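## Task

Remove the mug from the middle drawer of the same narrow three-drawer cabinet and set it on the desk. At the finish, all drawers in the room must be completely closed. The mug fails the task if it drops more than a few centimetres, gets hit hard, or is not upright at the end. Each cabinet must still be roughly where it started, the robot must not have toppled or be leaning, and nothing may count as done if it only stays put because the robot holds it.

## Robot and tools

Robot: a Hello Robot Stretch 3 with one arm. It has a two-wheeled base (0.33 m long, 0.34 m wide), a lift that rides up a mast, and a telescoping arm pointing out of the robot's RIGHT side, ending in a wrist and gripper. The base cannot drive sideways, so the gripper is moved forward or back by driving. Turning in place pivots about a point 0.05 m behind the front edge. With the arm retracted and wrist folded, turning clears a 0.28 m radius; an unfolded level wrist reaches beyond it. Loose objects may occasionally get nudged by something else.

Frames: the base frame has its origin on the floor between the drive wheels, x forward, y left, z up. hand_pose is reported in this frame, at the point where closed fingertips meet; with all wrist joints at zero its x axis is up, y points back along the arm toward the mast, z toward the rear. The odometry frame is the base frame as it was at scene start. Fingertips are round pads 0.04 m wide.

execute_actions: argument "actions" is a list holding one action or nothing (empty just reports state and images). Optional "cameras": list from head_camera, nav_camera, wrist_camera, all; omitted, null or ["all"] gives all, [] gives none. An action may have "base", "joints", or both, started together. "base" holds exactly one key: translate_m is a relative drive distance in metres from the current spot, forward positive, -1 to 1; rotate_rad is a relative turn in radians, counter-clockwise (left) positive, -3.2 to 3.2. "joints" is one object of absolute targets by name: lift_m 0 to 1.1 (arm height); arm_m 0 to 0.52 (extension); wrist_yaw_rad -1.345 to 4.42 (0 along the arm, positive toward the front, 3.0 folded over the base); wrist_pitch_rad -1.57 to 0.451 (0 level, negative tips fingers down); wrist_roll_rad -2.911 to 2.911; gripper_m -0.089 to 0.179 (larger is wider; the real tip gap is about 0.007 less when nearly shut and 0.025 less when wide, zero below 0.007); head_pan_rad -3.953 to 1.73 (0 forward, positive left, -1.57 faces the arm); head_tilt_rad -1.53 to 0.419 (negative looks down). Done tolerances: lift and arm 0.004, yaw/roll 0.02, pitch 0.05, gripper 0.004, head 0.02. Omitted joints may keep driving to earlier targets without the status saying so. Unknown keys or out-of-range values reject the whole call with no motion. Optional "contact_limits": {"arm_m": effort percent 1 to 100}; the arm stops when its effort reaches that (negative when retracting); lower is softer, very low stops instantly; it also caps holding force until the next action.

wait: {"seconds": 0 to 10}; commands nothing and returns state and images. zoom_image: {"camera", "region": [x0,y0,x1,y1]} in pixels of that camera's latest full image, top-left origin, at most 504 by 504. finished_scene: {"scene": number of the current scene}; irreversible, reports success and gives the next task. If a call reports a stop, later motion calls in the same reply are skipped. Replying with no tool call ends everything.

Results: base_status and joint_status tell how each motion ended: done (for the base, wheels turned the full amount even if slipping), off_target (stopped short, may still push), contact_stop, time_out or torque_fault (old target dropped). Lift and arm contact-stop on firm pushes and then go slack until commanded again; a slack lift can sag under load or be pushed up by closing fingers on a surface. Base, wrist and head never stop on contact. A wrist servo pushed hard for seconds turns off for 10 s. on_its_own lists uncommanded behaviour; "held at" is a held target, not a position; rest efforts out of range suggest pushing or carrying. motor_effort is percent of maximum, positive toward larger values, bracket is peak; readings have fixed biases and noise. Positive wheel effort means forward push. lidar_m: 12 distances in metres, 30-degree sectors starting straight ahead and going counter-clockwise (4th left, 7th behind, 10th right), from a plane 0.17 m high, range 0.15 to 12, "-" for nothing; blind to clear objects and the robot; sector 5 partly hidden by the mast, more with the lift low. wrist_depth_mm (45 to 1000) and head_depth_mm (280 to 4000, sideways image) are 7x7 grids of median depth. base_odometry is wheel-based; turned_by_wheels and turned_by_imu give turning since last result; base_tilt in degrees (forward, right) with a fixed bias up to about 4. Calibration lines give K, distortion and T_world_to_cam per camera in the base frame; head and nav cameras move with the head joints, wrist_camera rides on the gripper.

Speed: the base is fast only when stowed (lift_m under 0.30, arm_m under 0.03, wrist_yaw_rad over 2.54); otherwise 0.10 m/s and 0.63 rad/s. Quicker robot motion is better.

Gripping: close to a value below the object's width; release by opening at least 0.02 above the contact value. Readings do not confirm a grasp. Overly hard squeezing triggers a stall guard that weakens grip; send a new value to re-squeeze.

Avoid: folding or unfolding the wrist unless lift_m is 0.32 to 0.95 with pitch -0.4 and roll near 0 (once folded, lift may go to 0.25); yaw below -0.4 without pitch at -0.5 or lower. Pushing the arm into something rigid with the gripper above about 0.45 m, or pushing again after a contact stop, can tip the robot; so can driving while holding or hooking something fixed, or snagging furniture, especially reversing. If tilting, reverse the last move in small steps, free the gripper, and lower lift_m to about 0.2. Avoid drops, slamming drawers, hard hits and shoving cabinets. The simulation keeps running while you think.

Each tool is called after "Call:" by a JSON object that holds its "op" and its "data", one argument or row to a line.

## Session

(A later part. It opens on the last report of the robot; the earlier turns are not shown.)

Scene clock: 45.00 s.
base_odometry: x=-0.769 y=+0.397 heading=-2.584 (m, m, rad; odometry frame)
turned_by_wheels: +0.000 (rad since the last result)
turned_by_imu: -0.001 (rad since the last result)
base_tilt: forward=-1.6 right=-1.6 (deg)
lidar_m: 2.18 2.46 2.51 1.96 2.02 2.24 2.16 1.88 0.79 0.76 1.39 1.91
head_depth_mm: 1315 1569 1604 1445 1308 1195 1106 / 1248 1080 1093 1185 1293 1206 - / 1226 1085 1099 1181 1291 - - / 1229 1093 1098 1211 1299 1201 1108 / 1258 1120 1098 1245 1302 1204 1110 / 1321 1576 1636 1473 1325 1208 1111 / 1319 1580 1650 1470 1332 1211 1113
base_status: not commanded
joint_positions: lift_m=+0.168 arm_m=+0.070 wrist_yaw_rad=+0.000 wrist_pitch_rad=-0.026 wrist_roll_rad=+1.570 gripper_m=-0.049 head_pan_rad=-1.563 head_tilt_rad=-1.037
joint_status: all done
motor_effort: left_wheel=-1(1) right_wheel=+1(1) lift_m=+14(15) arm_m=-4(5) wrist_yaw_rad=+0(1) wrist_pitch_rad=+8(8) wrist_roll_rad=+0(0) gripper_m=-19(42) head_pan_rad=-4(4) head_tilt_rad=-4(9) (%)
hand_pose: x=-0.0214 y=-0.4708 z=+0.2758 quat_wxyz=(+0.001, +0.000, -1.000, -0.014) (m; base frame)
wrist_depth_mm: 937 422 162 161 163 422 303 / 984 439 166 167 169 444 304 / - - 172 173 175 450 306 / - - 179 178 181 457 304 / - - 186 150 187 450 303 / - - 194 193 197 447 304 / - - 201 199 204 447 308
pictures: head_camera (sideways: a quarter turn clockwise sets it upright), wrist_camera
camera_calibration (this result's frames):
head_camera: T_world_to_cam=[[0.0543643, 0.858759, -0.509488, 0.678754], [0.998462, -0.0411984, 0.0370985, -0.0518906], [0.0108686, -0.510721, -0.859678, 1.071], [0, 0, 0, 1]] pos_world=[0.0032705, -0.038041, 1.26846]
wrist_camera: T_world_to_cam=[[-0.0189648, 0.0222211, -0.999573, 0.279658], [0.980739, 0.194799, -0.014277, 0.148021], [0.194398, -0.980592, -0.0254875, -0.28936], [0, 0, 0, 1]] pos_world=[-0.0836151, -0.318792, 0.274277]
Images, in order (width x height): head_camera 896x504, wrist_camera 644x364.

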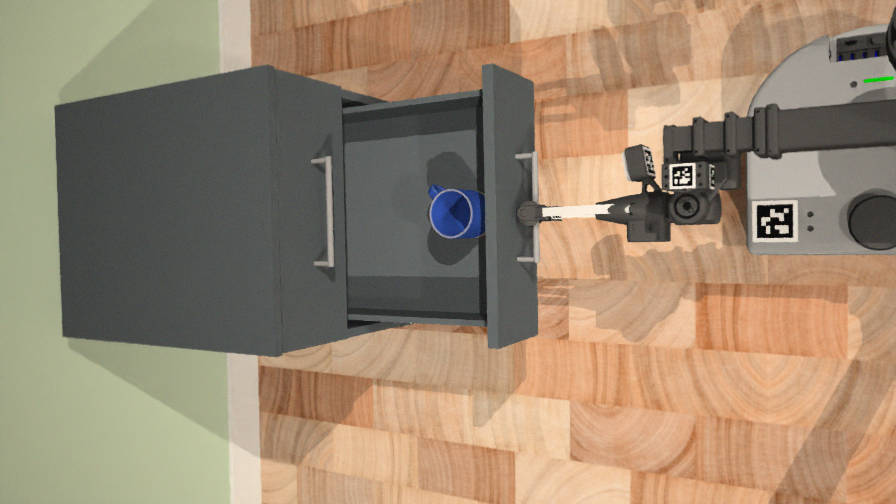

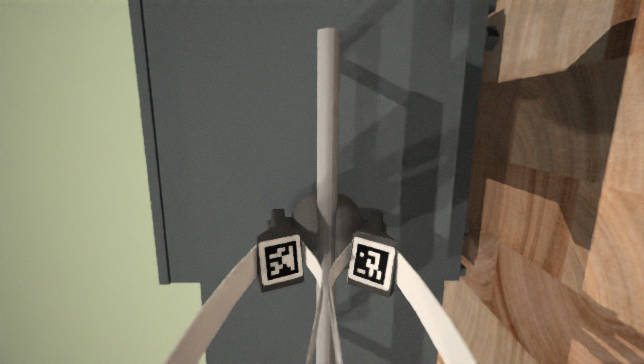

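Call:
{"op": "execute_actions", "data": {
  "actions": [
    {"joints": {"gripper_m": 0.05}}
  ],
  "cameras": []
}}

Call:
{"op": "execute_actions", "data": {
  "actions": [
    {"joints": {"arm_m": 0.012}}
  ],
  "cameras": []
}}

Call:
{"op": "execute_actions", "data": {
  "actions": [
    {"joints": {"lift_m": 0.49, "wrist_pitch_rad": -0.9, "wrist_roll_rad": 0.0, "gripper_m": 0.14}}
  ],
  "cameras": []
}}

Call:
{"op": "execute_actions", "data": {
  "actions": [
    {"joints": {"arm_m": 0.27}}
  ],
  "cameras": ["head_camera", "wrist_camera"]
}}

Scene clock: 52.50 s.
base_odometry: x=-0.769 y=+0.397 heading=-2.584 (m, m, rad; odometry frame)
turned_by_wheels: +0.000 (rad since the last result)
turned_by_imu: -0.001 (rad since the last result)
base_tilt: forward=-1.6 right=-1.6 (deg)
lidar_m: 2.18 2.45 2.51 1.96 2.02 2.24 2.16 1.88 0.79 0.76 1.39 1.91
head_depth_mm: 1316 1568 1597 1435 1301 1187 1109 / 1250 1081 1096 1182 1286 1207 - / 1237 1090 1101 1185 1297 - - / 1236 1088 1100 1212 1301 1203 1109 / 1264 1119 1096 1249 1304 1205 1107 / 1315 1584 1638 1469 1319 1212 1115 / 1319 1576 1651 1472 1332 1211 1112
base_status: not commanded
joint_positions: lift_m=+0.168 arm_m=+0.070 wrist_yaw_rad=+0.000 wrist_pitch_rad=-0.025 wrist_roll_rad=+1.570 gripper_m=+0.050 head_pan_rad=-1.563 head_tilt_rad=-1.037
joint_status: all done
motor_effort: left_wheel=-1(2) right_wheel=+2(1) lift_m=+15(15) arm_m=-3(4) wrist_yaw_rad=+1(0) wrist_pitch_rad=+7(8) wrist_roll_rad=+0(0) gripper_m=+0(81) head_pan_rad=-4(5) head_tilt_rad=-5(5) (%)
hand_pose: x=-0.0214 y=-0.4708 z=+0.2762 quat_wxyz=(+0.001, +0.000, -1.000, -0.013) (m; base frame)
wrist_depth_mm: 922 425 163 164 164 428 308 / - 441 168 169 172 443 304 / - - 175 174 176 455 305 / - - 180 179 183 455 306 / - - 187 186 190 448 306 / - - 196 194 200 448 305 / - - 204 200 207 422 308
pictures: none
No camera images: the call's "cameras" was empty. Leave "cameras" out to get every camera's image.

Scene clock: 54.07 s.
base_odometry: x=-0.769 y=+0.397 heading=-2.584 (m, m, rad; odometry frame)
turned_by_wheels: +0.000 (rad since the last result)
turned_by_imu: +0.000 (rad since the last result)
base_tilt: forward=-1.6 right=-1.6 (deg)
lidar_m: 2.17 2.45 2.51 1.96 2.01 2.24 2.16 1.89 0.79 0.76 1.39 1.91
head_depth_mm: 1314 1580 1604 1437 1304 1192 1110 / 1245 1081 1098 1180 1289 1210 - / 1230 1089 1097 1185 1294 - - / 1234 1094 1099 1206 1295 1204 1108 / 1263 1118 1099 1256 1311 1208 1112 / 1310 1573 1636 1453 1331 1212 1110 / 1319 1578 1635 1474 1333 1213 1119
base_status: not commanded
joint_positions: lift_m=+0.168 arm_m=+0.012 wrist_yaw_rad=+0.000 wrist_pitch_rad=-0.024 wrist_roll_rad=+1.570 gripper_m=+0.050 head_pan_rad=-1.563 head_tilt_rad=-1.037
joint_status: all done
motor_effort: left_wheel=-1(1) right_wheel=+1(1) lift_m=+15(16) arm_m=-3(4) wrist_yaw_rad=+0(0) wrist_pitch_rad=+7(7) wrist_roll_rad=+0(0) gripper_m=+2(0) head_pan_rad=-3(4) head_tilt_rad=-5(5) (%)
hand_pose: x=-0.0214 y=-0.4129 z=+0.2764 quat_wxyz=(+0.001, +0.000, -1.000, -0.012) (m; base frame)
wrist_depth_mm: 981 - 218 217 222 458 307 / - - 227 223 229 458 308 / - - 237 232 236 457 306 / - - 244 242 246 450 306 / - - 544 251 555 460 305 / - - 260 259 264 452 306 / - - - 271 643 429 306
pictures: none
No camera images: the call's "cameras" was empty. Leave "cameras" out to get every camera's image.

Scene clock: 57.83 s.
base_odometry: x=-0.769 y=+0.397 heading=-2.584 (m, m, rad; odometry frame)
turned_by_wheels: +0.000 (rad since the last result)
turned_by_imu: -0.001 (rad since the last result)
base_tilt: forward=-1.6 right=-1.6 (deg)
lidar_m: 2.18 2.45 2.51 1.96 2.02 2.23 2.16 1.88 0.79 0.76 1.39 1.90
head_depth_mm: 1317 1564 1598 1442 1295 1206 1103 / 1252 1080 1102 1181 1284 - - / 1227 1082 1097 1183 1317 - - / 1236 1089 1098 1211 1315 1205 1107 / 1261 1118 1097 1246 1299 1208 1110 / 1323 1576 1632 1468 1329 1204 1111 / 1324 1572 1644 1475 1335 1215 1113
base_status: not commanded
joint_positions: lift_m=+0.490 arm_m=+0.012 wrist_yaw_rad=+0.000 wrist_pitch_rad=-0.907 wrist_roll_rad=+0.004 gripper_m=+0.140 head_pan_rad=-1.563 head_tilt_rad=-1.037
joint_status: all done
motor_effort: left_wheel=-1(1) right_wheel=+1(1) lift_m=+23(24) arm_m=-3(3) wrist_yaw_rad=+0(1) wrist_pitch_rad=+2(10) wrist_roll_rad=-3(5) gripper_m=+1(82) head_pan_rad=-3(4) head_tilt_rad=-4(5) (%)
hand_pose: x=-0.0216 y=-0.2962 z=+0.4118 quat_wxyz=(+0.635, +0.309, -0.637, -0.311) (m; base frame)
wrist_depth_mm: 863 866 483 435 506 806 845 / 769 751 339 342 337 349 744 / 702 685 426 427 427 668 678 / 642 657 648 648 631 647 641 / 597 603 600 607 592 606 587 / 550 550 551 546 551 - 558 / 522 512 510 508 511 512 500
pictures: none
No camera images: the call's "cameras" was empty. Leave "cameras" out to get every camera's image.

Scene clock: 60.97 s.
base_odometry: x=-0.769 y=+0.397 heading=-2.584 (m, m, rad; odometry frame)
turned_by_wheels: +0.000 (rad since the last result)
turned_by_imu: -0.001 (rad since the last result)
base_tilt: forward=-1.7 right=-1.5 (deg)
lidar_m: 2.18 2.46 2.52 1.96 2.02 2.24 2.16 1.88 0.79 0.76 1.38 1.90
head_depth_mm: 1313 1569 1601 1437 1307 1194 1099 / 1246 1080 1096 1459 - 1203 - / 1229 1084 1098 - 1291 1206 - / 1229 1091 1096 1193 1300 1206 1104 / 1262 1101 1093 1244 1306 1206 1107 / 1321 1576 1633 1465 1332 1210 1116 / 1322 1576 1642 1469 1332 1212 1116
base_status: not commanded
joint_positions: lift_m=+0.490 arm_m=+0.270 wrist_yaw_rad=+0.000 wrist_pitch_rad=-0.907 wrist_roll_rad=+0.003 gripper_m=+0.140 head_pan_rad=-1.563 head_tilt_rad=-1.037
joint_status: all done
motor_effort: left_wheel=-2(1) right_wheel=+1(1) lift_m=+23(24) arm_m=+3(5) wrist_yaw_rad=+0(0) wrist_pitch_rad=+2(2) wrist_roll_rad=-2(3) gripper_m=+0(1) head_pan_rad=-4(3) head_tilt_rad=-5(5) (%)
hand_pose: x=-0.0216 y=-0.5535 z=+0.4117 quat_wxyz=(+0.635, +0.310, -0.636, -0.311) (m; base frame)
wrist_depth_mm: 855 339 302 300 302 298 822 / 780 735 464 469 467 728 758 / 696 675 428 431 427 401 680 / 642 625 393 383 394 356 624 / 585 597 365 346 359 294 601 / 550 322 340 332 338 - 553 / 352 204 204 204 201 200 200
pictures: head_camera (sideways: a quarter turn clockwise sets it upright), wrist_camera
camera_calibration (this result's frames):
head_camera: T_world_to_cam=[[0.0543636, 0.858873, -0.509296, 0.678505], [0.998462, -0.0412069, 0.0370876, -0.0518764], [0.010867, -0.510529, -0.859792, 1.07115], [0, 0, 0, 1]] pos_world=[0.00327043, -0.0380336, 1.26845]
wrist_camera: T_world_to_cam=[[-0.99988, -0.0143645, 0.00582325, -0.0380467], [-0.015448, 0.892774, -0.450239, 0.710581], [0.00126861, -0.450275, -0.892889, 0.279507], [0, 0, 0, 1]] pos_world=[-0.0274197, -0.509079, 0.569722]
Images, in order (width x height): head_camera 896x504, wrist_camera 644x364.

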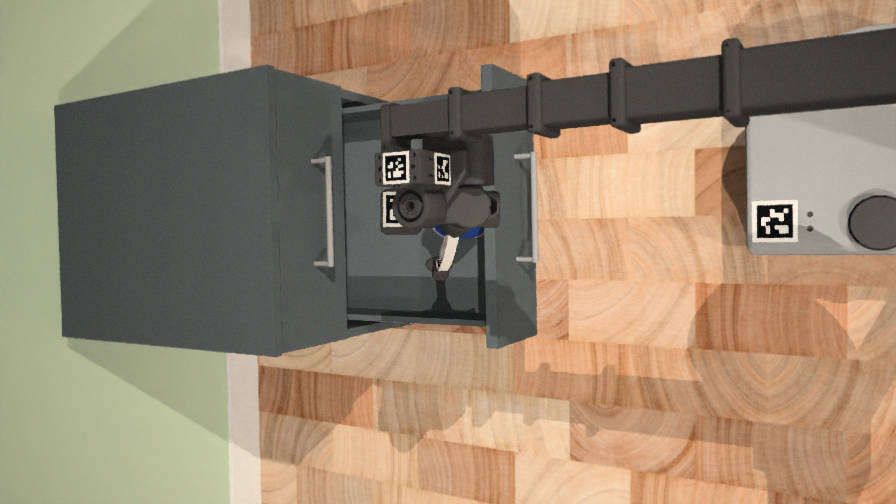

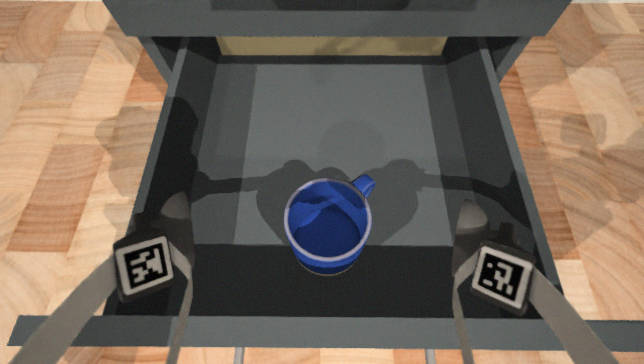

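Call:
{"op": "zoom_image", "data": {
  "camera": "wrist_camera",
  "region": [230, 150, 430, 350]
}}

Region (230, 150, 430, 350) of wrist_camera's 644x364 image, scaled by 2.520.

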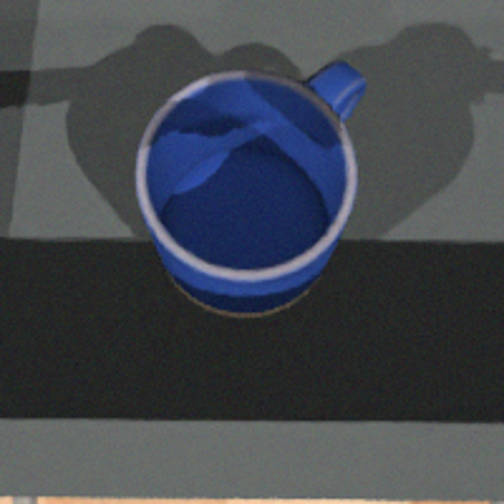

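Call:
{"op": "execute_actions", "data": {
  "actions": [
    {"joints": {"arm_m": 0.309, "lift_m": 0.42}}
  ],
  "cameras": ["wrist_camera"]
}}

Scene clock: 67.50 s.
base_odometry: x=-0.769 y=+0.397 heading=-2.584 (m, m, rad; odometry frame)
turned_by_wheels: +0.000 (rad since the last result)
turned_by_imu: -0.001 (rad since the last result)
base_tilt: forward=-1.6 right=-1.5 (deg)
lidar_m: 2.18 2.45 2.51 1.96 2.02 2.23 2.16 1.88 0.79 0.76 1.39 1.91
head_depth_mm: 1322 1580 1603 1439 1307 1191 1107 / 1246 1083 1098 1298 1288 - - / 1230 1085 1101 - 1295 1209 - / 1238 1093 1096 1197 1298 1201 1103 / 1258 1097 1096 1244 1300 1207 1107 / 1324 1585 1637 1457 1320 1209 1110 / 1322 1573 1641 1475 1332 1212 1112
base_status: not commanded
joint_positions: lift_m=+0.420 arm_m=+0.309 wrist_yaw_rad=+0.000 wrist_pitch_rad=-0.908 wrist_roll_rad=+0.003 gripper_m=+0.140 head_pan_rad=-1.563 head_tilt_rad=-1.037
joint_status: all done
motor_effort: left_wheel=-1(1) right_wheel=+1(0) lift_m=+14(20) arm_m=+3(3) wrist_yaw_rad=+0(1) wrist_pitch_rad=+2(2) wrist_roll_rad=-2(2) gripper_m=+1(0) head_pan_rad=-4(4) head_tilt_rad=-5(5) (%)
hand_pose: x=-0.0216 y=-0.5924 z=+0.3422 quat_wxyz=(+0.635, +0.310, -0.636, -0.311) (m; base frame)
wrist_depth_mm: 736 301 395 394 395 314 731 / 657 323 372 371 371 316 667 / 622 278 341 339 345 317 598 / 561 275 314 316 311 303 244 / 502 242 292 274 287 275 218 / 204 263 271 264 272 - 209 / 212 250 255 254 253 252 190
pictures: wrist_camera
camera_calibration (this result's frames):
wrist_camera: T_world_to_cam=[[-0.99988, -0.0143665, 0.0058177, -0.0382008], [-0.0154477, 0.892946, -0.4499, 0.714058], [0.00126858, -0.449935, -0.89306, 0.200254], [0, 0, 0, 1]] pos_world=[-0.0274197, -0.548063, 0.500316]
Images, in order (width x height): wrist_camera 644x364.

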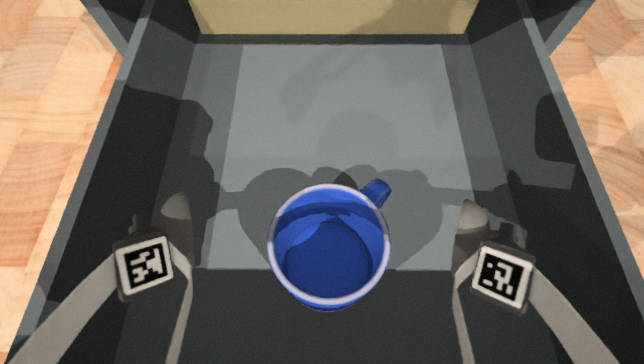

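Call:
{"op": "execute_actions", "data": {
  "actions": [
    {"joints": {"lift_m": 0.343}}
  ],
  "cameras": ["wrist_camera", "nav_camera"]
}}

Scene clock: 70.00 s.
base_odometry: x=-0.769 y=+0.397 heading=-2.584 (m, m, rad; odometry frame)
turned_by_wheels: +0.000 (rad since the last result)
turned_by_imu: -0.001 (rad since the last result)
base_tilt: forward=-1.6 right=-1.6 (deg)
lidar_m: 2.17 2.45 2.51 1.96 2.03 2.23 2.16 1.88 0.79 0.76 1.39 1.90
head_depth_mm: 1319 1573 1605 1435 1303 1189 1109 / 1248 1084 1100 1210 1293 - - / 1232 1084 1097 1241 1296 1209 - / 1235 1089 1096 1221 1299 1203 1105 / 1258 1100 1095 1246 1304 1204 1107 / 1313 1570 1636 1457 1324 1211 1112 / 1316 1579 1636 1468 1334 1216 1117
base_status: not commanded
joint_positions: lift_m=+0.343 arm_m=+0.309 wrist_yaw_rad=+0.000 wrist_pitch_rad=-0.907 wrist_roll_rad=+0.003 gripper_m=+0.140 head_pan_rad=-1.563 head_tilt_rad=-1.037
joint_status: all done
motor_effort: left_wheel=-2(1) right_wheel=+1(1) lift_m=+11(14) arm_m=+3(3) wrist_yaw_rad=+0(0) wrist_pitch_rad=+2(2) wrist_roll_rad=-2(2) gripper_m=+1(0) head_pan_rad=-4(4) head_tilt_rad=-4(4) (%)
hand_pose: x=-0.0216 y=-0.5925 z=+0.2654 quat_wxyz=(+0.635, +0.310, -0.636, -0.311) (m; base frame)
wrist_depth_mm: 195 274 302 300 297 292 211 / 194 261 272 272 271 270 210 / 195 244 250 159 244 247 209 / 194 230 222 194 179 228 208 / 196 215 206 204 204 212 205 / 185 195 197 191 193 - 193 / 182 185 183 185 183 184 182
pictures: nav_camera (sideways: a quarter turn counterclockwise sets it upright), wrist_camera
camera_calibration (this result's frames):
nav_camera: T_world_to_cam=[[-0.0388975, -0.834741, 0.549267, -0.666287], [-0.998529, 0.0532488, 0.0102112, 0.0469039], [-0.0377715, -0.548062, -0.835585, 1.04884], [0, 0, 0, 1]] pos_world=[0.0605344, 0.0161542, 1.24189]
wrist_camera: T_world_to_cam=[[-0.999874, -0.0146927, 0.00608202, -0.0380188], [-0.0158576, 0.892789, -0.450196, 0.679535], [0.00118465, -0.450236, -0.892909, 0.131383], [0, 0, 0, 1]] pos_world=[-0.0273938, -0.548086, 0.423468]
Images, in order (width x height): nav_camera 672x504, wrist_camera 644x364.

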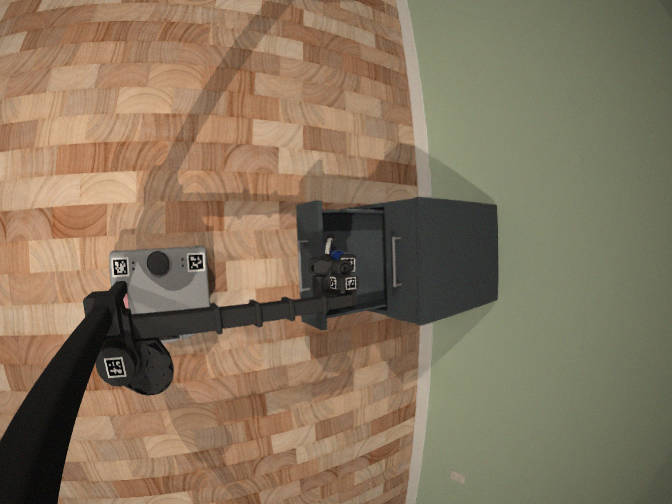

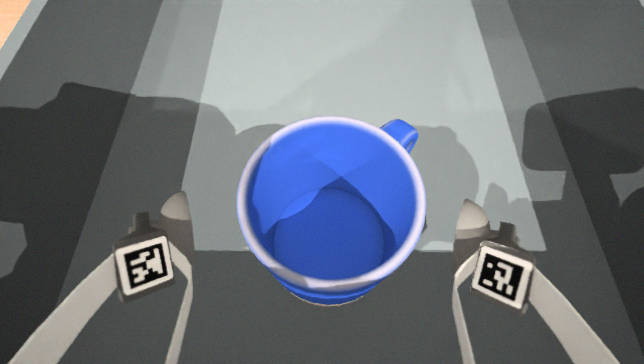

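Call:
{"op": "execute_actions", "data": {
  "actions": [
    {"joints": {"lift_m": 0.35, "gripper_m": 0.105}}
  ],
  "cameras": []
}}

Call:
{"op": "execute_actions", "data": {
  "actions": [
    {"joints": {"gripper_m": 0.03}}
  ],
  "cameras": ["wrist_camera"]
}}

Scene clock: 72.57 s.
base_odometry: x=-0.769 y=+0.397 heading=-2.584 (m, m, rad; odometry frame)
turned_by_wheels: +0.000 (rad since the last result)
turned_by_imu: -0.001 (rad since the last result)
base_tilt: forward=-1.7 right=-1.6 (deg)
lidar_m: 2.18 2.45 2.50 1.96 2.01 2.23 2.16 1.88 0.79 0.76 1.39 1.91
head_depth_mm: 1315 1581 1604 1436 1303 1192 1110 / 1246 1079 1099 1207 1293 - - / 1235 1089 1096 1251 1293 1201 - / 1230 1092 1096 1216 1296 1201 1109 / 1261 1095 1097 1250 1300 1204 1105 / 1329 1572 1631 1463 1328 1207 1114 / 1315 1573 1641 1469 1331 1211 1117
base_status: not commanded
joint_positions: lift_m=+0.350 arm_m=+0.309 wrist_yaw_rad=+0.000 wrist_pitch_rad=-0.907 wrist_roll_rad=+0.003 gripper_m=+0.105 head_pan_rad=-1.563 head_tilt_rad=-1.037
joint_status: all done
motor_effort: left_wheel=-2(2) right_wheel=+2(2) lift_m=+23(25) arm_m=+3(3) wrist_yaw_rad=+0(0) wrist_pitch_rad=+2(2) wrist_roll_rad=-2(2) gripper_m=+0(80) head_pan_rad=-4(4) head_tilt_rad=-5(5) (%)
hand_pose: x=-0.0216 y=-0.5925 z=+0.2717 quat_wxyz=(+0.635, +0.310, -0.636, -0.311) (m; base frame)
wrist_depth_mm: 204 277 309 309 308 296 210 / 195 273 280 280 277 279 209 / 195 253 255 168 253 254 210 / 195 236 233 192 188 234 210 / 196 217 180 208 186 216 210 / 195 202 201 197 200 203 199 / 187 190 189 188 188 187 188
pictures: none
No camera images: the call's "cameras" was empty. Leave "cameras" out to get every camera's image.

Scene clock: 73.80 s.
base_odometry: x=-0.769 y=+0.397 heading=-2.584 (m, m, rad; odometry frame)
turned_by_wheels: +0.000 (rad since the last result)
turned_by_imu: +0.000 (rad since the last result)
base_tilt: forward=-1.5 right=-1.7 (deg)
lidar_m: 2.17 2.45 2.51 1.96 2.02 2.23 2.16 1.89 0.79 0.76 1.38 1.91
head_depth_mm: 1315 1572 1594 1428 1300 1187 1103 / 1247 1080 1099 1208 1287 - - / 1237 1086 1098 1252 1294 1205 - / 1234 1091 1103 1222 1303 1202 1104 / 1257 1094 1094 1245 1298 1203 1108 / 1315 1578 1638 1462 1323 1209 1110 / 1322 1576 1642 1469 1327 1213 1113
base_status: not commanded
joint_positions: lift_m=+0.350 arm_m=+0.309 wrist_yaw_rad=-0.001 wrist_pitch_rad=-0.920 wrist_roll_rad=+0.003 gripper_m=+0.031 head_pan_rad=-1.563 head_tilt_rad=-1.037
joint_status: all done
motor_effort: left_wheel=-2(1) right_wheel=+2(4) lift_m=+23(23) arm_m=+3(3) wrist_yaw_rad=+1(2) wrist_pitch_rad=+6(6) wrist_roll_rad=-2(2) gripper_m=-17(92) head_pan_rad=-4(4) head_tilt_rad=-5(4) (%)
hand_pose: x=-0.0217 y=-0.5898 z=+0.2700 quat_wxyz=(+0.633, +0.313, -0.634, -0.315) (m; base frame)
wrist_depth_mm: 195 275 300 302 305 293 209 / 195 263 276 272 272 273 210 / 195 247 252 164 251 249 211 / 196 232 226 194 225 231 208 / 196 216 163 207 171 216 208 / 195 201 198 193 197 199 198 / 187 188 189 187 188 187 188
pictures: wrist_camera
camera_calibration (this result's frames):
wrist_camera: T_world_to_cam=[[-0.999887, -0.0138453, 0.0059, -0.0375839], [-0.0150298, 0.898286, -0.439155, 0.679478], [0.000780366, -0.439194, -0.898392, 0.144637], [0, 0, 0, 1]] pos_world=[-0.0274801, -0.547361, 0.428559]
Images, in order (width x height): wrist_camera 644x364.

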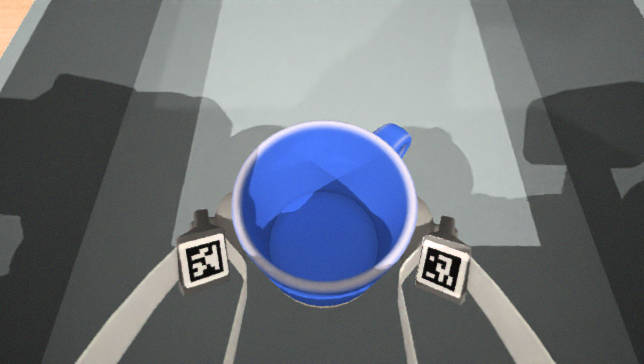

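Call:
{"op": "execute_actions", "data": {
  "actions": [
    {"joints": {"gripper_m": 0.02, "lift_m": 0.375}}
  ],
  "cameras": ["wrist_camera"]
}}

Scene clock: 75.33 s.
base_odometry: x=-0.769 y=+0.397 heading=-2.584 (m, m, rad; odometry frame)
turned_by_wheels: +0.000 (rad since the last result)
turned_by_imu: +0.000 (rad since the last result)
base_tilt: forward=-1.6 right=-1.6 (deg)
lidar_m: 2.18 2.44 2.50 1.96 2.01 2.22 2.16 1.88 0.79 0.76 1.39 1.90
head_depth_mm: 1319 1571 1596 1441 1301 1186 1112 / 1255 1076 1102 1219 1283 1189 - / 1235 1087 1099 - 1297 1205 - / 1232 1091 1098 1210 1298 1203 1105 / 1256 1096 1100 1250 1310 1206 1109 / 1319 1576 1645 1464 1326 1212 1109 / 1317 1577 1637 1471 1333 1210 1117
base_status: not commanded
joint_positions: lift_m=+0.375 arm_m=+0.309 wrist_yaw_rad=-0.001 wrist_pitch_rad=-0.926 wrist_roll_rad=+0.003 gripper_m=+0.021 head_pan_rad=-1.563 head_tilt_rad=-1.037
joint_status: all done
motor_effort: left_wheel=-1(2) right_wheel=+3(3) lift_m=+25(26) arm_m=+3(3) wrist_yaw_rad=+1(1) wrist_pitch_rad=+8(8) wrist_roll_rad=-2(2) gripper_m=-19(64) head_pan_rad=-4(4) head_tilt_rad=-5(4) (%)
hand_pose: x=-0.0217 y=-0.5885 z=+0.2940 quat_wxyz=(+0.632, +0.315, -0.633, -0.317) (m; base frame)
wrist_depth_mm: 637 275 337 336 335 319 232 / 216 278 305 304 303 294 209 / 196 271 281 167 280 276 209 / 195 254 253 190 251 257 210 / 194 240 163 206 169 240 209 / 194 224 220 161 218 223 209 / 195 209 211 209 208 209 204
pictures: wrist_camera
camera_calibration (this result's frames):
wrist_camera: T_world_to_cam=[[-0.999887, -0.0138785, 0.00580959, -0.0376994], [-0.0150249, 0.900935, -0.433694, 0.68881], [0.000784951, -0.433732, -0.901041, 0.170843], [0, 0, 0, 1]] pos_world=[-0.02748, -0.546996, 0.452888]
Images, in order (width x height): wrist_camera 644x364.

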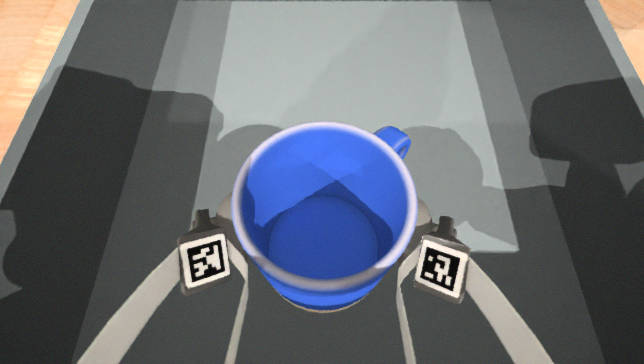

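Call:
{"op": "execute_actions", "data": {
  "actions": [
    {"joints": {"lift_m": 0.52}}
  ],
  "cameras": []
}}

Call:
{"op": "execute_actions", "data": {
  "actions": [
    {"base": {"translate_m": -0.05}, "joints": {"arm_m": 0.16, "wrist_yaw_rad": -1.2, "head_pan_rad": -1.75}}
  ],
  "cameras": ["head_camera", "wrist_camera"]
}}

Scene clock: 82.43 s.
base_odometry: x=-0.769 y=+0.397 heading=-2.584 (m, m, rad; odometry frame)
turned_by_wheels: +0.000 (rad since the last result)
turned_by_imu: -0.001 (rad since the last result)
base_tilt: forward=-1.6 right=-1.6 (deg)
lidar_m: 2.18 2.45 2.51 1.96 2.02 2.24 2.16 1.89 0.79 0.76 1.39 1.91
head_depth_mm: 1313 1571 1597 1444 1300 1199 1105 / 1243 1080 1067 1412 - 1203 - / 1230 1086 1057 1042 1289 1207 - / 1234 1091 1097 1190 1297 1205 1105 / 1262 1100 1098 1246 1311 1207 1109 / 1319 1574 1625 1464 1327 1210 1109 / 1314 1570 1638 1473 1333 1212 1115
base_status: not commanded
joint_positions: lift_m=+0.520 arm_m=+0.309 wrist_yaw_rad=-0.001 wrist_pitch_rad=-0.926 wrist_roll_rad=+0.003 gripper_m=+0.021 head_pan_rad=-1.563 head_tilt_rad=-1.037
joint_status: all done
motor_effort: left_wheel=-2(3) right_wheel=+3(3) lift_m=+25(25) arm_m=+3(3) wrist_yaw_rad=+2(1) wrist_pitch_rad=+8(8) wrist_roll_rad=-2(2) gripper_m=-19(19) head_pan_rad=-4(4) head_tilt_rad=-4(5) (%)
hand_pose: x=-0.0217 y=-0.5884 z=+0.4390 quat_wxyz=(+0.632, +0.315, -0.633, -0.317) (m; base frame)
wrist_depth_mm: 875 261 254 253 252 261 790 / 794 399 317 319 319 320 782 / 722 738 455 167 451 687 718 / 677 658 382 191 407 403 657 / 626 598 163 206 170 365 603 / 571 567 361 159 355 320 578 / 543 312 342 341 339 338 531
pictures: none
No camera images: the call's "cameras" was empty. Leave "cameras" out to get every camera's image.

Scene clock: 84.77 s.
base_odometry: x=-0.726 y=+0.423 heading=-2.584 (m, m, rad; odometry frame)
turned_by_wheels: +0.000 (rad since the last result)
turned_by_imu: -0.001 (rad since the last result)
base_tilt: forward=-1.6 right=-1.6 (deg)
lidar_m: 2.23 2.49 2.51 1.96 2.02 2.18 2.10 1.88 1.39 0.76 0.79 1.90
head_depth_mm: 1412 1686 1605 1438 1305 1190 1106 / 1386 1667 1610 1441 1309 - - / 1361 1613 1588 1471 1276 1211 - / 1277 1090 1110 1221 - 1203 1099 / 1238 1098 1065 1208 1282 1206 1109 / 1231 1103 1051 1217 1272 1209 1112 / 1226 1130 1069 1469 1332 1215 1114
base_status: done
joint_positions: lift_m=+0.520 arm_m=+0.160 wrist_yaw_rad=-1.198 wrist_pitch_rad=-0.926 wrist_roll_rad=+0.001 gripper_m=+0.021 head_pan_rad=-1.743 head_tilt_rad=-1.037
joint_status: all done
motor_effort: left_wheel=-2(3) right_wheel=+1(5) lift_m=+25(24) arm_m=-3(3) wrist_yaw_rad=-3(5) wrist_pitch_rad=+8(8) wrist_roll_rad=-1(2) gripper_m=-19(19) head_pan_rad=-5(21) head_tilt_rad=-5(5) (%)
hand_pose: x=-0.1469 y=-0.3542 z=+0.4390 quat_wxyz=(+0.344, -0.096, -0.701, -0.618) (m; base frame)
wrist_depth_mm: 870 862 871 880 869 869 863 / 787 791 797 796 792 772 786 / 446 746 742 166 735 710 729 / 424 363 291 191 633 669 646 / 390 286 162 205 171 607 619 / 363 249 564 159 558 574 588 / 331 303 534 539 541 - -
pictures: head_camera (sideways: a quarter turn clockwise sets it upright), wrist_camera
camera_calibration (this result's frames):
head_camera: T_world_to_cam=[[0.207147, 0.835314, -0.509254, 0.677518], [0.974981, -0.219174, 0.0370852, -0.05173], [-0.0806373, -0.504195, -0.859817, 1.07174], [0, 0, 0, 1]] pos_world=[-0.00348803, -0.0369121, 1.26845]
wrist_camera: T_world_to_cam=[[-0.379545, 0.925149, 0.00677516, 0.262818], [0.832666, 0.344777, -0.433354, 0.466116], [-0.403253, -0.158836, -0.901198, 0.441252], [0, 0, 0, 1]] pos_world=[-0.110432, -0.333766, 0.597868]
Images, in order (width x height): head_camera 896x504, wrist_camera 644x364.

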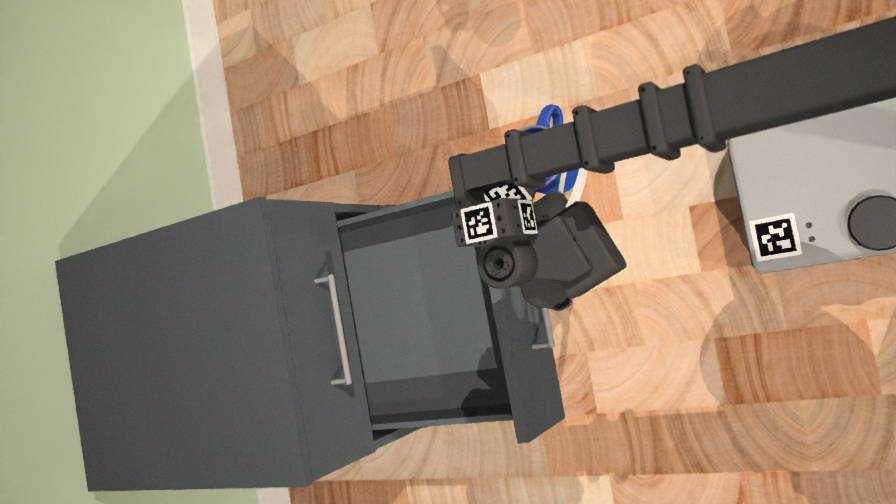

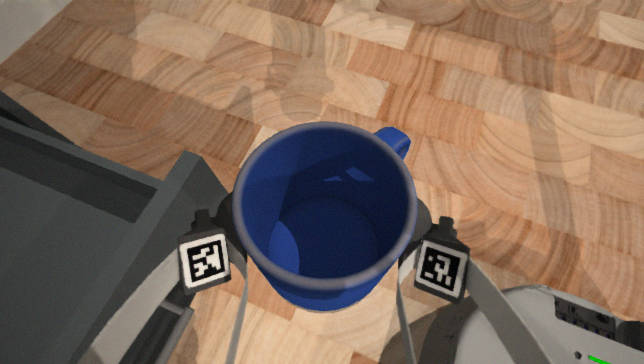

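Call:
{"op": "execute_actions", "data": {
  "actions": [
    {"joints": {"lift_m": 0.38, "arm_m": 0.2}}
  ],
  "cameras": ["head_camera", "wrist_camera"]
}}

Scene clock: 88.10 s.
base_odometry: x=-0.726 y=+0.423 heading=-2.584 (m, m, rad; odometry frame)
turned_by_wheels: +0.000 (rad since the last result)
turned_by_imu: -0.001 (rad since the last result)
base_tilt: forward=-1.6 right=-1.6 (deg)
lidar_m: 2.22 2.49 2.51 1.95 2.02 2.18 2.11 1.88 1.39 0.76 0.79 1.91
head_depth_mm: 1415 1683 1602 1438 1304 1188 1117 / 1390 1681 1610 1449 1306 1210 - / 1357 1611 1585 1431 1278 1218 - / 1273 1092 1110 1213 - 1204 1103 / 1240 1094 1067 1211 1283 1199 1107 / 1228 1101 1049 1216 1275 1206 1111 / 1224 1127 1064 1466 1331 1210 1113
base_status: not commanded
joint_positions: lift_m=+0.380 arm_m=+0.200 wrist_yaw_rad=-1.198 wrist_pitch_rad=-0.926 wrist_roll_rad=+0.001 gripper_m=+0.021 head_pan_rad=-1.743 head_tilt_rad=-1.037
joint_status: all done
motor_effort: left_wheel=-1(2) right_wheel=+2(2) lift_m=+15(24) arm_m=+3(4) wrist_yaw_rad=-2(3) wrist_pitch_rad=+8(8) wrist_roll_rad=-1(1) gripper_m=-19(19) head_pan_rad=-4(4) head_tilt_rad=-5(5) (%)
hand_pose: x=-0.1469 y=-0.3935 z=+0.2996 quat_wxyz=(+0.344, -0.096, -0.701, -0.618) (m; base frame)
wrist_depth_mm: 662 659 664 658 664 654 649 / 603 149 599 594 597 586 601 / 134 155 555 167 554 554 551 / 129 165 216 190 491 510 508 / 136 178 163 205 170 471 473 / 145 182 435 159 431 443 441 / 155 398 413 412 402 417 -
pictures: head_camera (sideways: a quarter turn clockwise sets it upright), wrist_camera
camera_calibration (this result's frames):
head_camera: T_world_to_cam=[[0.207147, 0.835314, -0.509254, 0.677518], [0.974981, -0.219174, 0.0370852, -0.05173], [-0.0806374, -0.504195, -0.859817, 1.07174], [0, 0, 0, 1]] pos_world=[-0.00348804, -0.0369121, 1.26845]
wrist_camera: T_world_to_cam=[[-0.379354, 0.925227, 0.00677515, 0.300257], [0.832737, 0.344606, -0.433354, 0.419246], [-0.403286, -0.158753, -0.901198, 0.309409], [0, 0, 0, 1]] pos_world=[-0.110438, -0.373161, 0.458487]
Images, in order (width x height): head_camera 896x504, wrist_camera 644x364.

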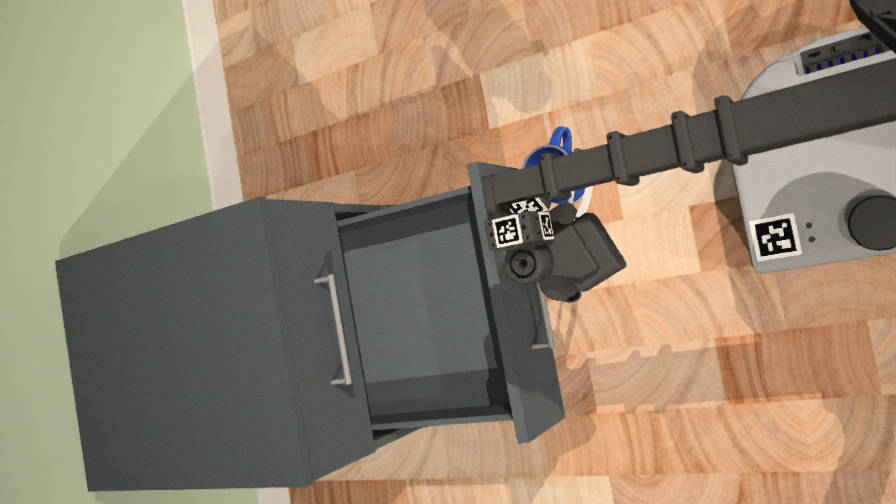

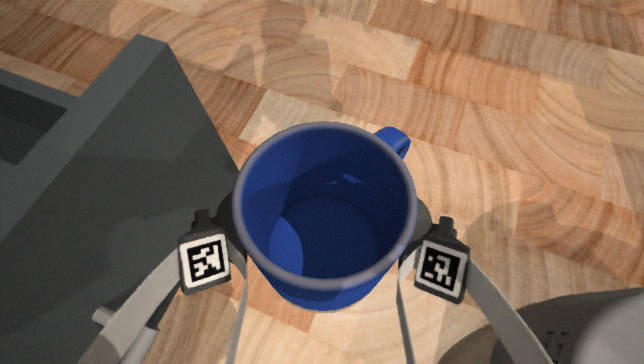

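Call:
{"op": "execute_actions", "data": {
  "actions": [
    {"joints": {"arm_m": 0.27}, "contact_limits": {"arm_m": 14}}
  ],
  "cameras": ["head_camera", "wrist_camera"]
}}

Scene clock: 90.33 s.
base_odometry: x=-0.726 y=+0.423 heading=-2.584 (m, m, rad; odometry frame)
turned_by_wheels: +0.000 (rad since the last result)
turned_by_imu: -0.001 (rad since the last result)
base_tilt: forward=-1.6 right=-1.5 (deg)
lidar_m: 2.23 2.49 2.51 1.96 2.02 2.18 2.11 1.88 1.38 0.76 0.79 1.90
head_depth_mm: 1408 1683 1601 1433 1299 1193 1120 / 1391 1675 1609 1442 1311 1202 - / 1363 1616 1590 1447 1295 1213 - / 1276 1094 1110 1248 1296 1199 1100 / 1236 1101 1070 1210 1298 1206 1113 / 1232 1105 1049 1203 1308 1210 1115 / 1226 1130 1067 1469 1330 1215 1109
base_status: not commanded
joint_positions: lift_m=+0.380 arm_m=+0.270 wrist_yaw_rad=-1.202 wrist_pitch_rad=-0.931 wrist_roll_rad=+0.001 gripper_m=+0.021 head_pan_rad=-1.743 head_tilt_rad=-1.037
joint_status: all done
motor_effort: left_wheel=-1(3) right_wheel=+2(3) lift_m=+15(15) arm_m=+3(7) wrist_yaw_rad=+3(9) wrist_pitch_rad=+9(11) wrist_roll_rad=-1(1) gripper_m=-19(21) head_pan_rad=-3(4) head_tilt_rad=-4(4) (%)
contact_limits: arm_m 14 (drawing in: default 23, maximum 38; extending or still: default 32, maximum 52)
hand_pose: x=-0.1461 y=-0.4626 z=+0.2990 quat_wxyz=(+0.341, -0.095, -0.701, -0.619) (m; base frame)
wrist_depth_mm: 654 650 664 656 662 639 644 / 611 592 573 602 589 594 593 / 258 135 173 166 547 550 552 / 265 125 168 192 483 510 497 / 114 134 163 206 170 464 466 / 112 137 424 158 419 437 435 / 119 166 411 415 410 408 -
pictures: head_camera (sideways: a quarter turn clockwise sets it upright), wrist_camera
camera_calibration (this result's frames):
head_camera: T_world_to_cam=[[0.207149, 0.835317, -0.509249, 0.677511], [0.974981, -0.219175, 0.0370849, -0.0517296], [-0.080637, -0.50419, -0.85982, 1.07174], [0, 0, 0, 1]] pos_world=[-0.00348804, -0.0369119, 1.26845]
wrist_camera: T_world_to_cam=[[-0.375627, 0.926746, 0.00675946, 0.365744], [0.836078, 0.342007, -0.428957, 0.44008], [-0.399846, -0.155477, -0.903299, 0.300818], [0, 0, 0, 1]] pos_world=[-0.110277, -0.442692, 0.458033]
Images, in order (width x height): head_camera 896x504, wrist_camera 644x364.

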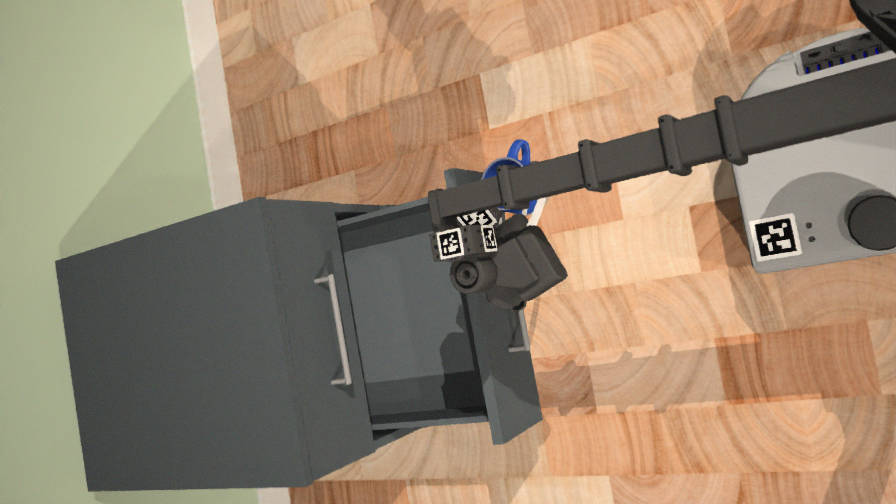

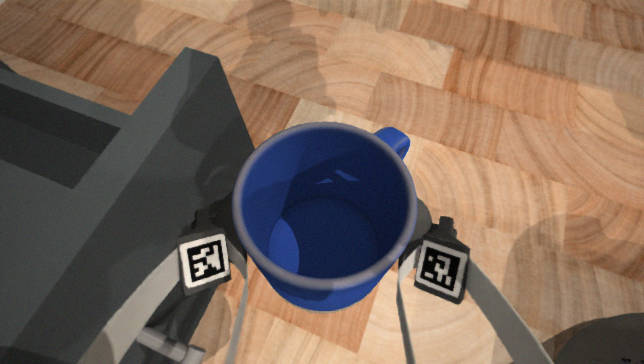

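Call:
{"op": "execute_actions", "data": {
  "actions": [
    {"joints": {"arm_m": 0.49, "head_pan_rad": -1.62, "head_tilt_rad": -0.9}, "contact_limits": {"arm_m": 14}}
  ],
  "cameras": ["head_camera", "wrist_camera"]
}}

Scene clock: 94.17 s.
base_odometry: x=-0.726 y=+0.423 heading=-2.584 (m, m, rad; odometry frame)
turned_by_wheels: +0.000 (rad since the last result)
turned_by_imu: -0.001 (rad since the last result)
base_tilt: forward=-1.6 right=-1.6 (deg)
lidar_m: 2.23 2.49 2.51 1.95 2.02 2.18 2.11 1.88 1.38 0.76 0.79 1.91
head_depth_mm: 1245 1457 1717 1578 1379 1236 1111 / 1240 1441 1709 1580 1402 1247 - / 1234 1346 1101 - 1370 1242 1135 / 1229 1318 1105 1139 1376 1252 1135 / 1220 1324 1110 1165 1376 1257 1126 / 1210 1341 1141 1523 1410 1254 1129 / 1212 1399 1652 1620 1418 1261 1131
base_status: not commanded
joint_positions: lift_m=+0.380 arm_m=+0.490 wrist_yaw_rad=-1.202 wrist_pitch_rad=-0.932 wrist_roll_rad=+0.001 gripper_m=+0.021 head_pan_rad=-1.627 head_tilt_rad=-0.902
joint_status: all done
motor_effort: left_wheel=-2(2) right_wheel=+2(3) lift_m=+15(15) arm_m=+3(5) wrist_yaw_rad=+3(6) wrist_pitch_rad=+9(10) wrist_roll_rad=-1(1) gripper_m=-19(20) head_pan_rad=+4(20) head_tilt_rad=+1(10) (%)
contact_limits: arm_m 14 (drawing in: default 23, maximum 38; extending or still: default 32, maximum 52)
hand_pose: x=-0.1460 y=-0.6825 z=+0.2989 quat_wxyz=(+0.341, -0.095, -0.701, -0.620) (m; base frame)
wrist_depth_mm: 100 119 658 660 647 661 650 / 103 128 590 602 581 592 594 / 109 137 209 166 545 544 549 / 116 148 193 190 487 506 501 / 124 161 163 205 169 467 471 / 133 162 323 160 427 444 433 / 138 194 386 412 407 412 408
pictures: head_camera (sideways: a quarter turn clockwise sets it upright), wrist_camera
camera_calibration (this result's frames):
head_camera: T_world_to_cam=[[0.104828, 0.777652, -0.619893, 0.822281], [0.994096, -0.0994864, 0.0433031, -0.0599487], [-0.0279962, -0.620773, -0.78349, 0.972195], [0, 0, 0, 1]] pos_world=[0.000614433, -0.0419007, 1.27403]
wrist_camera: T_world_to_cam=[[-0.375334, 0.926865, 0.00674875, 0.569713], [0.836451, 0.341839, -0.428364, 0.514915], [-0.399342, -0.155134, -0.903581, 0.266988], [0, 0, 0, 1]] pos_world=[-0.110249, -0.662647, 0.457971]
Images, in order (width x height): head_camera 896x504, wrist_camera 644x364.

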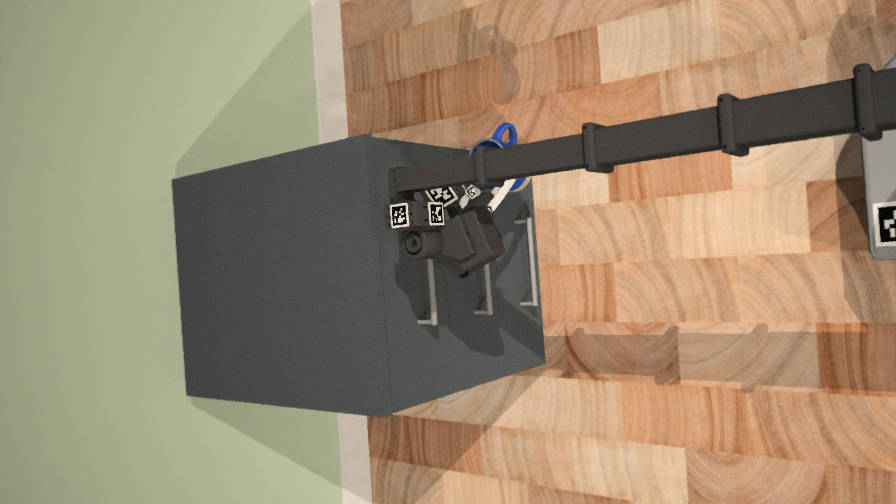

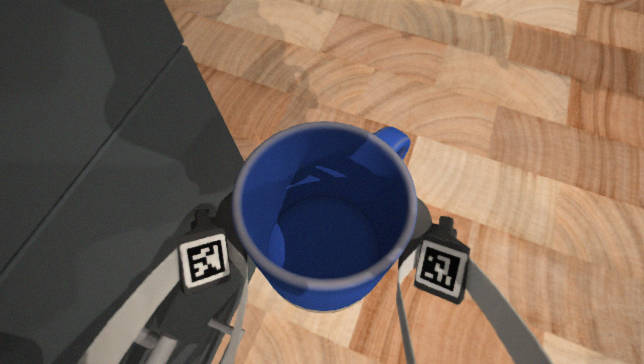

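Call:
{"op": "execute_actions", "data": {
  "actions": [
    {"joints": {"arm_m": 0.41}}
  ],
  "cameras": ["head_camera"]
}}

Call:
{"op": "execute_actions", "data": {
  "actions": [
    {"base": {"translate_m": 0.9}, "joints": {"arm_m": 0.04, "lift_m": 1.0, "head_pan_rad": 0.0, "head_tilt_rad": -0.5}}
  ]
}}

Scene clock: 98.60 s.
base_odometry: x=-0.726 y=+0.423 heading=-2.584 (m, m, rad; odometry frame)
turned_by_wheels: +0.000 (rad since the last result)
turned_by_imu: -0.001 (rad since the last result)
base_tilt: forward=-1.7 right=-1.6 (deg)
lidar_m: 2.23 2.49 2.51 1.96 2.01 2.18 2.11 1.88 1.38 0.76 0.79 1.91
head_depth_mm: 1250 1454 1714 1573 1378 1233 1111 / 1246 1447 1714 1582 1371 1256 - / 1234 1350 1100 1114 1346 1233 1137 / 1227 1321 1105 1097 1376 1242 1132 / 1217 1321 1112 1167 1382 1254 1128 / 1212 1343 1138 1520 1405 1256 1132 / 1205 1395 1664 1616 1413 1252 1136
base_status: not commanded
joint_positions: lift_m=+0.380 arm_m=+0.410 wrist_yaw_rad=-1.202 wrist_pitch_rad=-0.931 wrist_roll_rad=+0.001 gripper_m=+0.021 head_pan_rad=-1.627 head_tilt_rad=-0.902
joint_status: all done
motor_effort: left_wheel=-2(1) right_wheel=+1(2) lift_m=+15(14) arm_m=-3(4) wrist_yaw_rad=+4(2) wrist_pitch_rad=+9(9) wrist_roll_rad=-1(1) gripper_m=-19(20) head_pan_rad=+5(4) head_tilt_rad=+1(1) (%)
hand_pose: x=-0.1461 y=-0.6032 z=+0.2989 quat_wxyz=(+0.341, -0.095, -0.701, -0.620) (m; base frame)
wrist_depth_mm: 174 661 646 643 646 646 654 / 178 591 596 589 588 589 587 / 187 242 561 166 542 539 536 / 196 261 349 191 495 502 504 / 209 283 163 206 171 458 474 / 226 287 433 161 419 432 438 / 239 379 415 405 409 422 411
pictures: head_camera (sideways: a quarter turn clockwise sets it upright)
camera_calibration (this result's frames):
head_camera: T_world_to_cam=[[0.104821, 0.777647, -0.619902, 0.822293], [0.994097, -0.0994772, 0.0433036, -0.0599493], [-0.0279913, -0.620782, -0.783484, 0.972186], [0, 0, 0, 1]] pos_world=[0.00061478, -0.041901, 1.27403]
Images, in order (width x height): head_camera 896x504.

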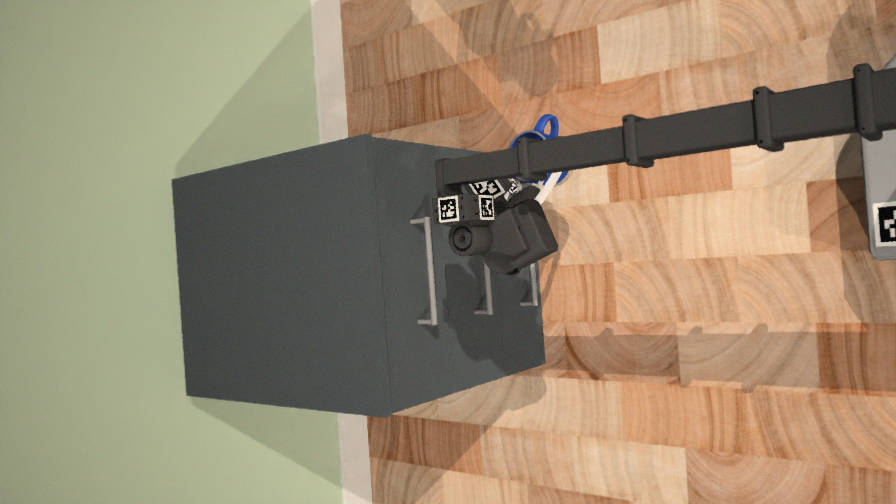

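Scene clock: 108.57 s.
base_odometry: x=-1.490 y=-0.053 heading=-2.584 (m, m, rad; odometry frame)
turned_by_wheels: +0.000 (rad since the last result)
turned_by_imu: -0.004 (rad since the last result)
base_tilt: forward=-1.5 right=-1.6 (deg)
lidar_m: 1.34 1.82 1.88 2.41 2.44 3.11 3.00 1.09 1.01 1.34 1.39 1.61
head_depth_mm: 1473 1560 1137 1933 1925 1562 1302 / 1479 1557 1148 1923 1920 1556 1306 / 1467 1569 1161 1933 1951 1570 1316 / 1478 1562 1174 1936 1954 1569 1323 / 1475 1569 1189 1877 1837 1583 1320 / 1476 1584 1204 1935 1977 1583 1331 / 1473 1603 1133 1940 1982 1601 1330
base_status: done
joint_positions: lift_m=+1.000 arm_m=+0.040 wrist_yaw_rad=-1.202 wrist_pitch_rad=-0.931 wrist_roll_rad=+0.001 gripper_m=+0.021 head_pan_rad=-0.007 head_tilt_rad=-0.507
joint_status: all done
motor_effort: left_wheel=-2(3) right_wheel=+0(6) lift_m=+25(27) arm_m=-3(2) wrist_yaw_rad=+3(3) wrist_pitch_rad=+9(9) wrist_roll_rad=-1(1) gripper_m=-19(19) head_pan_rad=+3(44) head_tilt_rad=+3(20) (%)
hand_pose: x=-0.1462 y=-0.2333 z=+0.9184 quat_wxyz=(+0.341, -0.095, -0.701, -0.619) (m; base frame)
wrist_depth_mm: 986 973 935 - - - - / - - - - - - - / - - - 167 - - - / - - - 191 - - - / - - 162 204 170 - - / - - - 159 991 - - / 997 977 - 995 - - 964
pictures: head_camera (sideways: a quarter turn clockwise sets it upright), nav_camera (sideways: a quarter turn counterclockwise sets it upright), wrist_camera
camera_calibration (this result's frames):
head_camera: T_world_to_cam=[[-0.482905, 0.0643577, -0.873305, 1.15617], [0.0305067, 0.997927, 0.0566725, -0.0715023], [0.875141, 0.000725759, -0.483867, 0.576939], [0, 0, 0, 1]] pos_world=[0.0555973, -0.00347295, 1.2929]
nav_camera: T_world_to_cam=[[0.442074, -0.0484162, 0.895671, -1.12071], [-0.0648001, -0.997657, -0.0219459, 0.0830773], [0.894635, -0.0483379, -0.444176, 0.534034], [0, 0, 0, 1]] pos_world=[0.0230556, 0.0544361, 1.24282]
wrist_camera: T_world_to_cam=[[-0.375731, 0.926704, 0.006764, 0.148939], [0.835972, 0.342076, -0.42911, 0.627493], [-0.399972, -0.155575, -0.903227, 0.895868], [0, 0, 0, 1]] pos_world=[-0.110284, -0.213298, 1.07743]
Images, in order (width x height): head_camera 896x504, nav_camera 672x504, wrist_camera 644x364.

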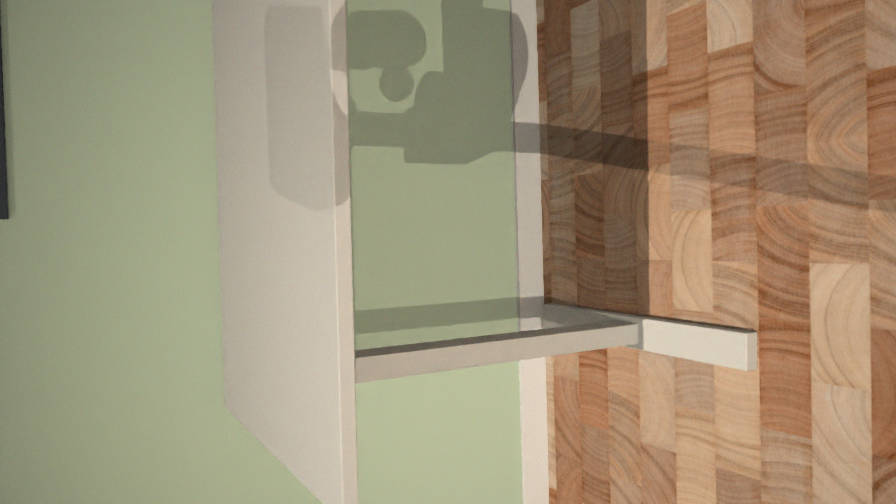

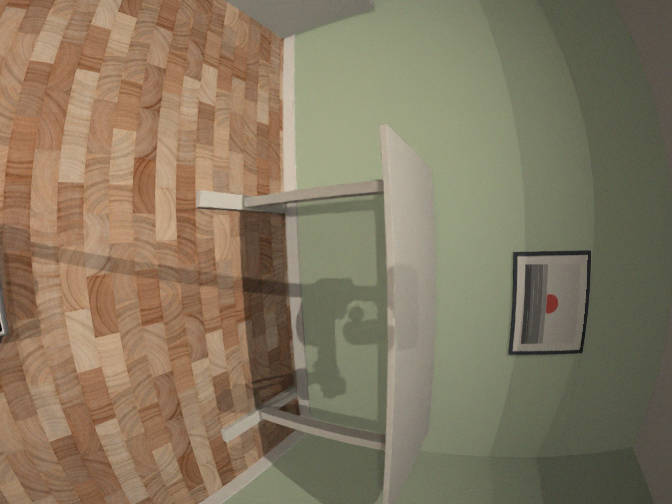

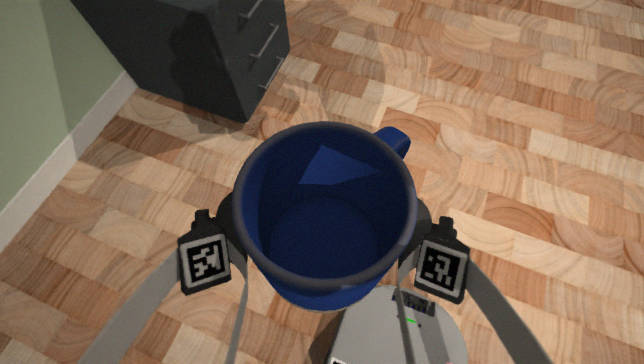

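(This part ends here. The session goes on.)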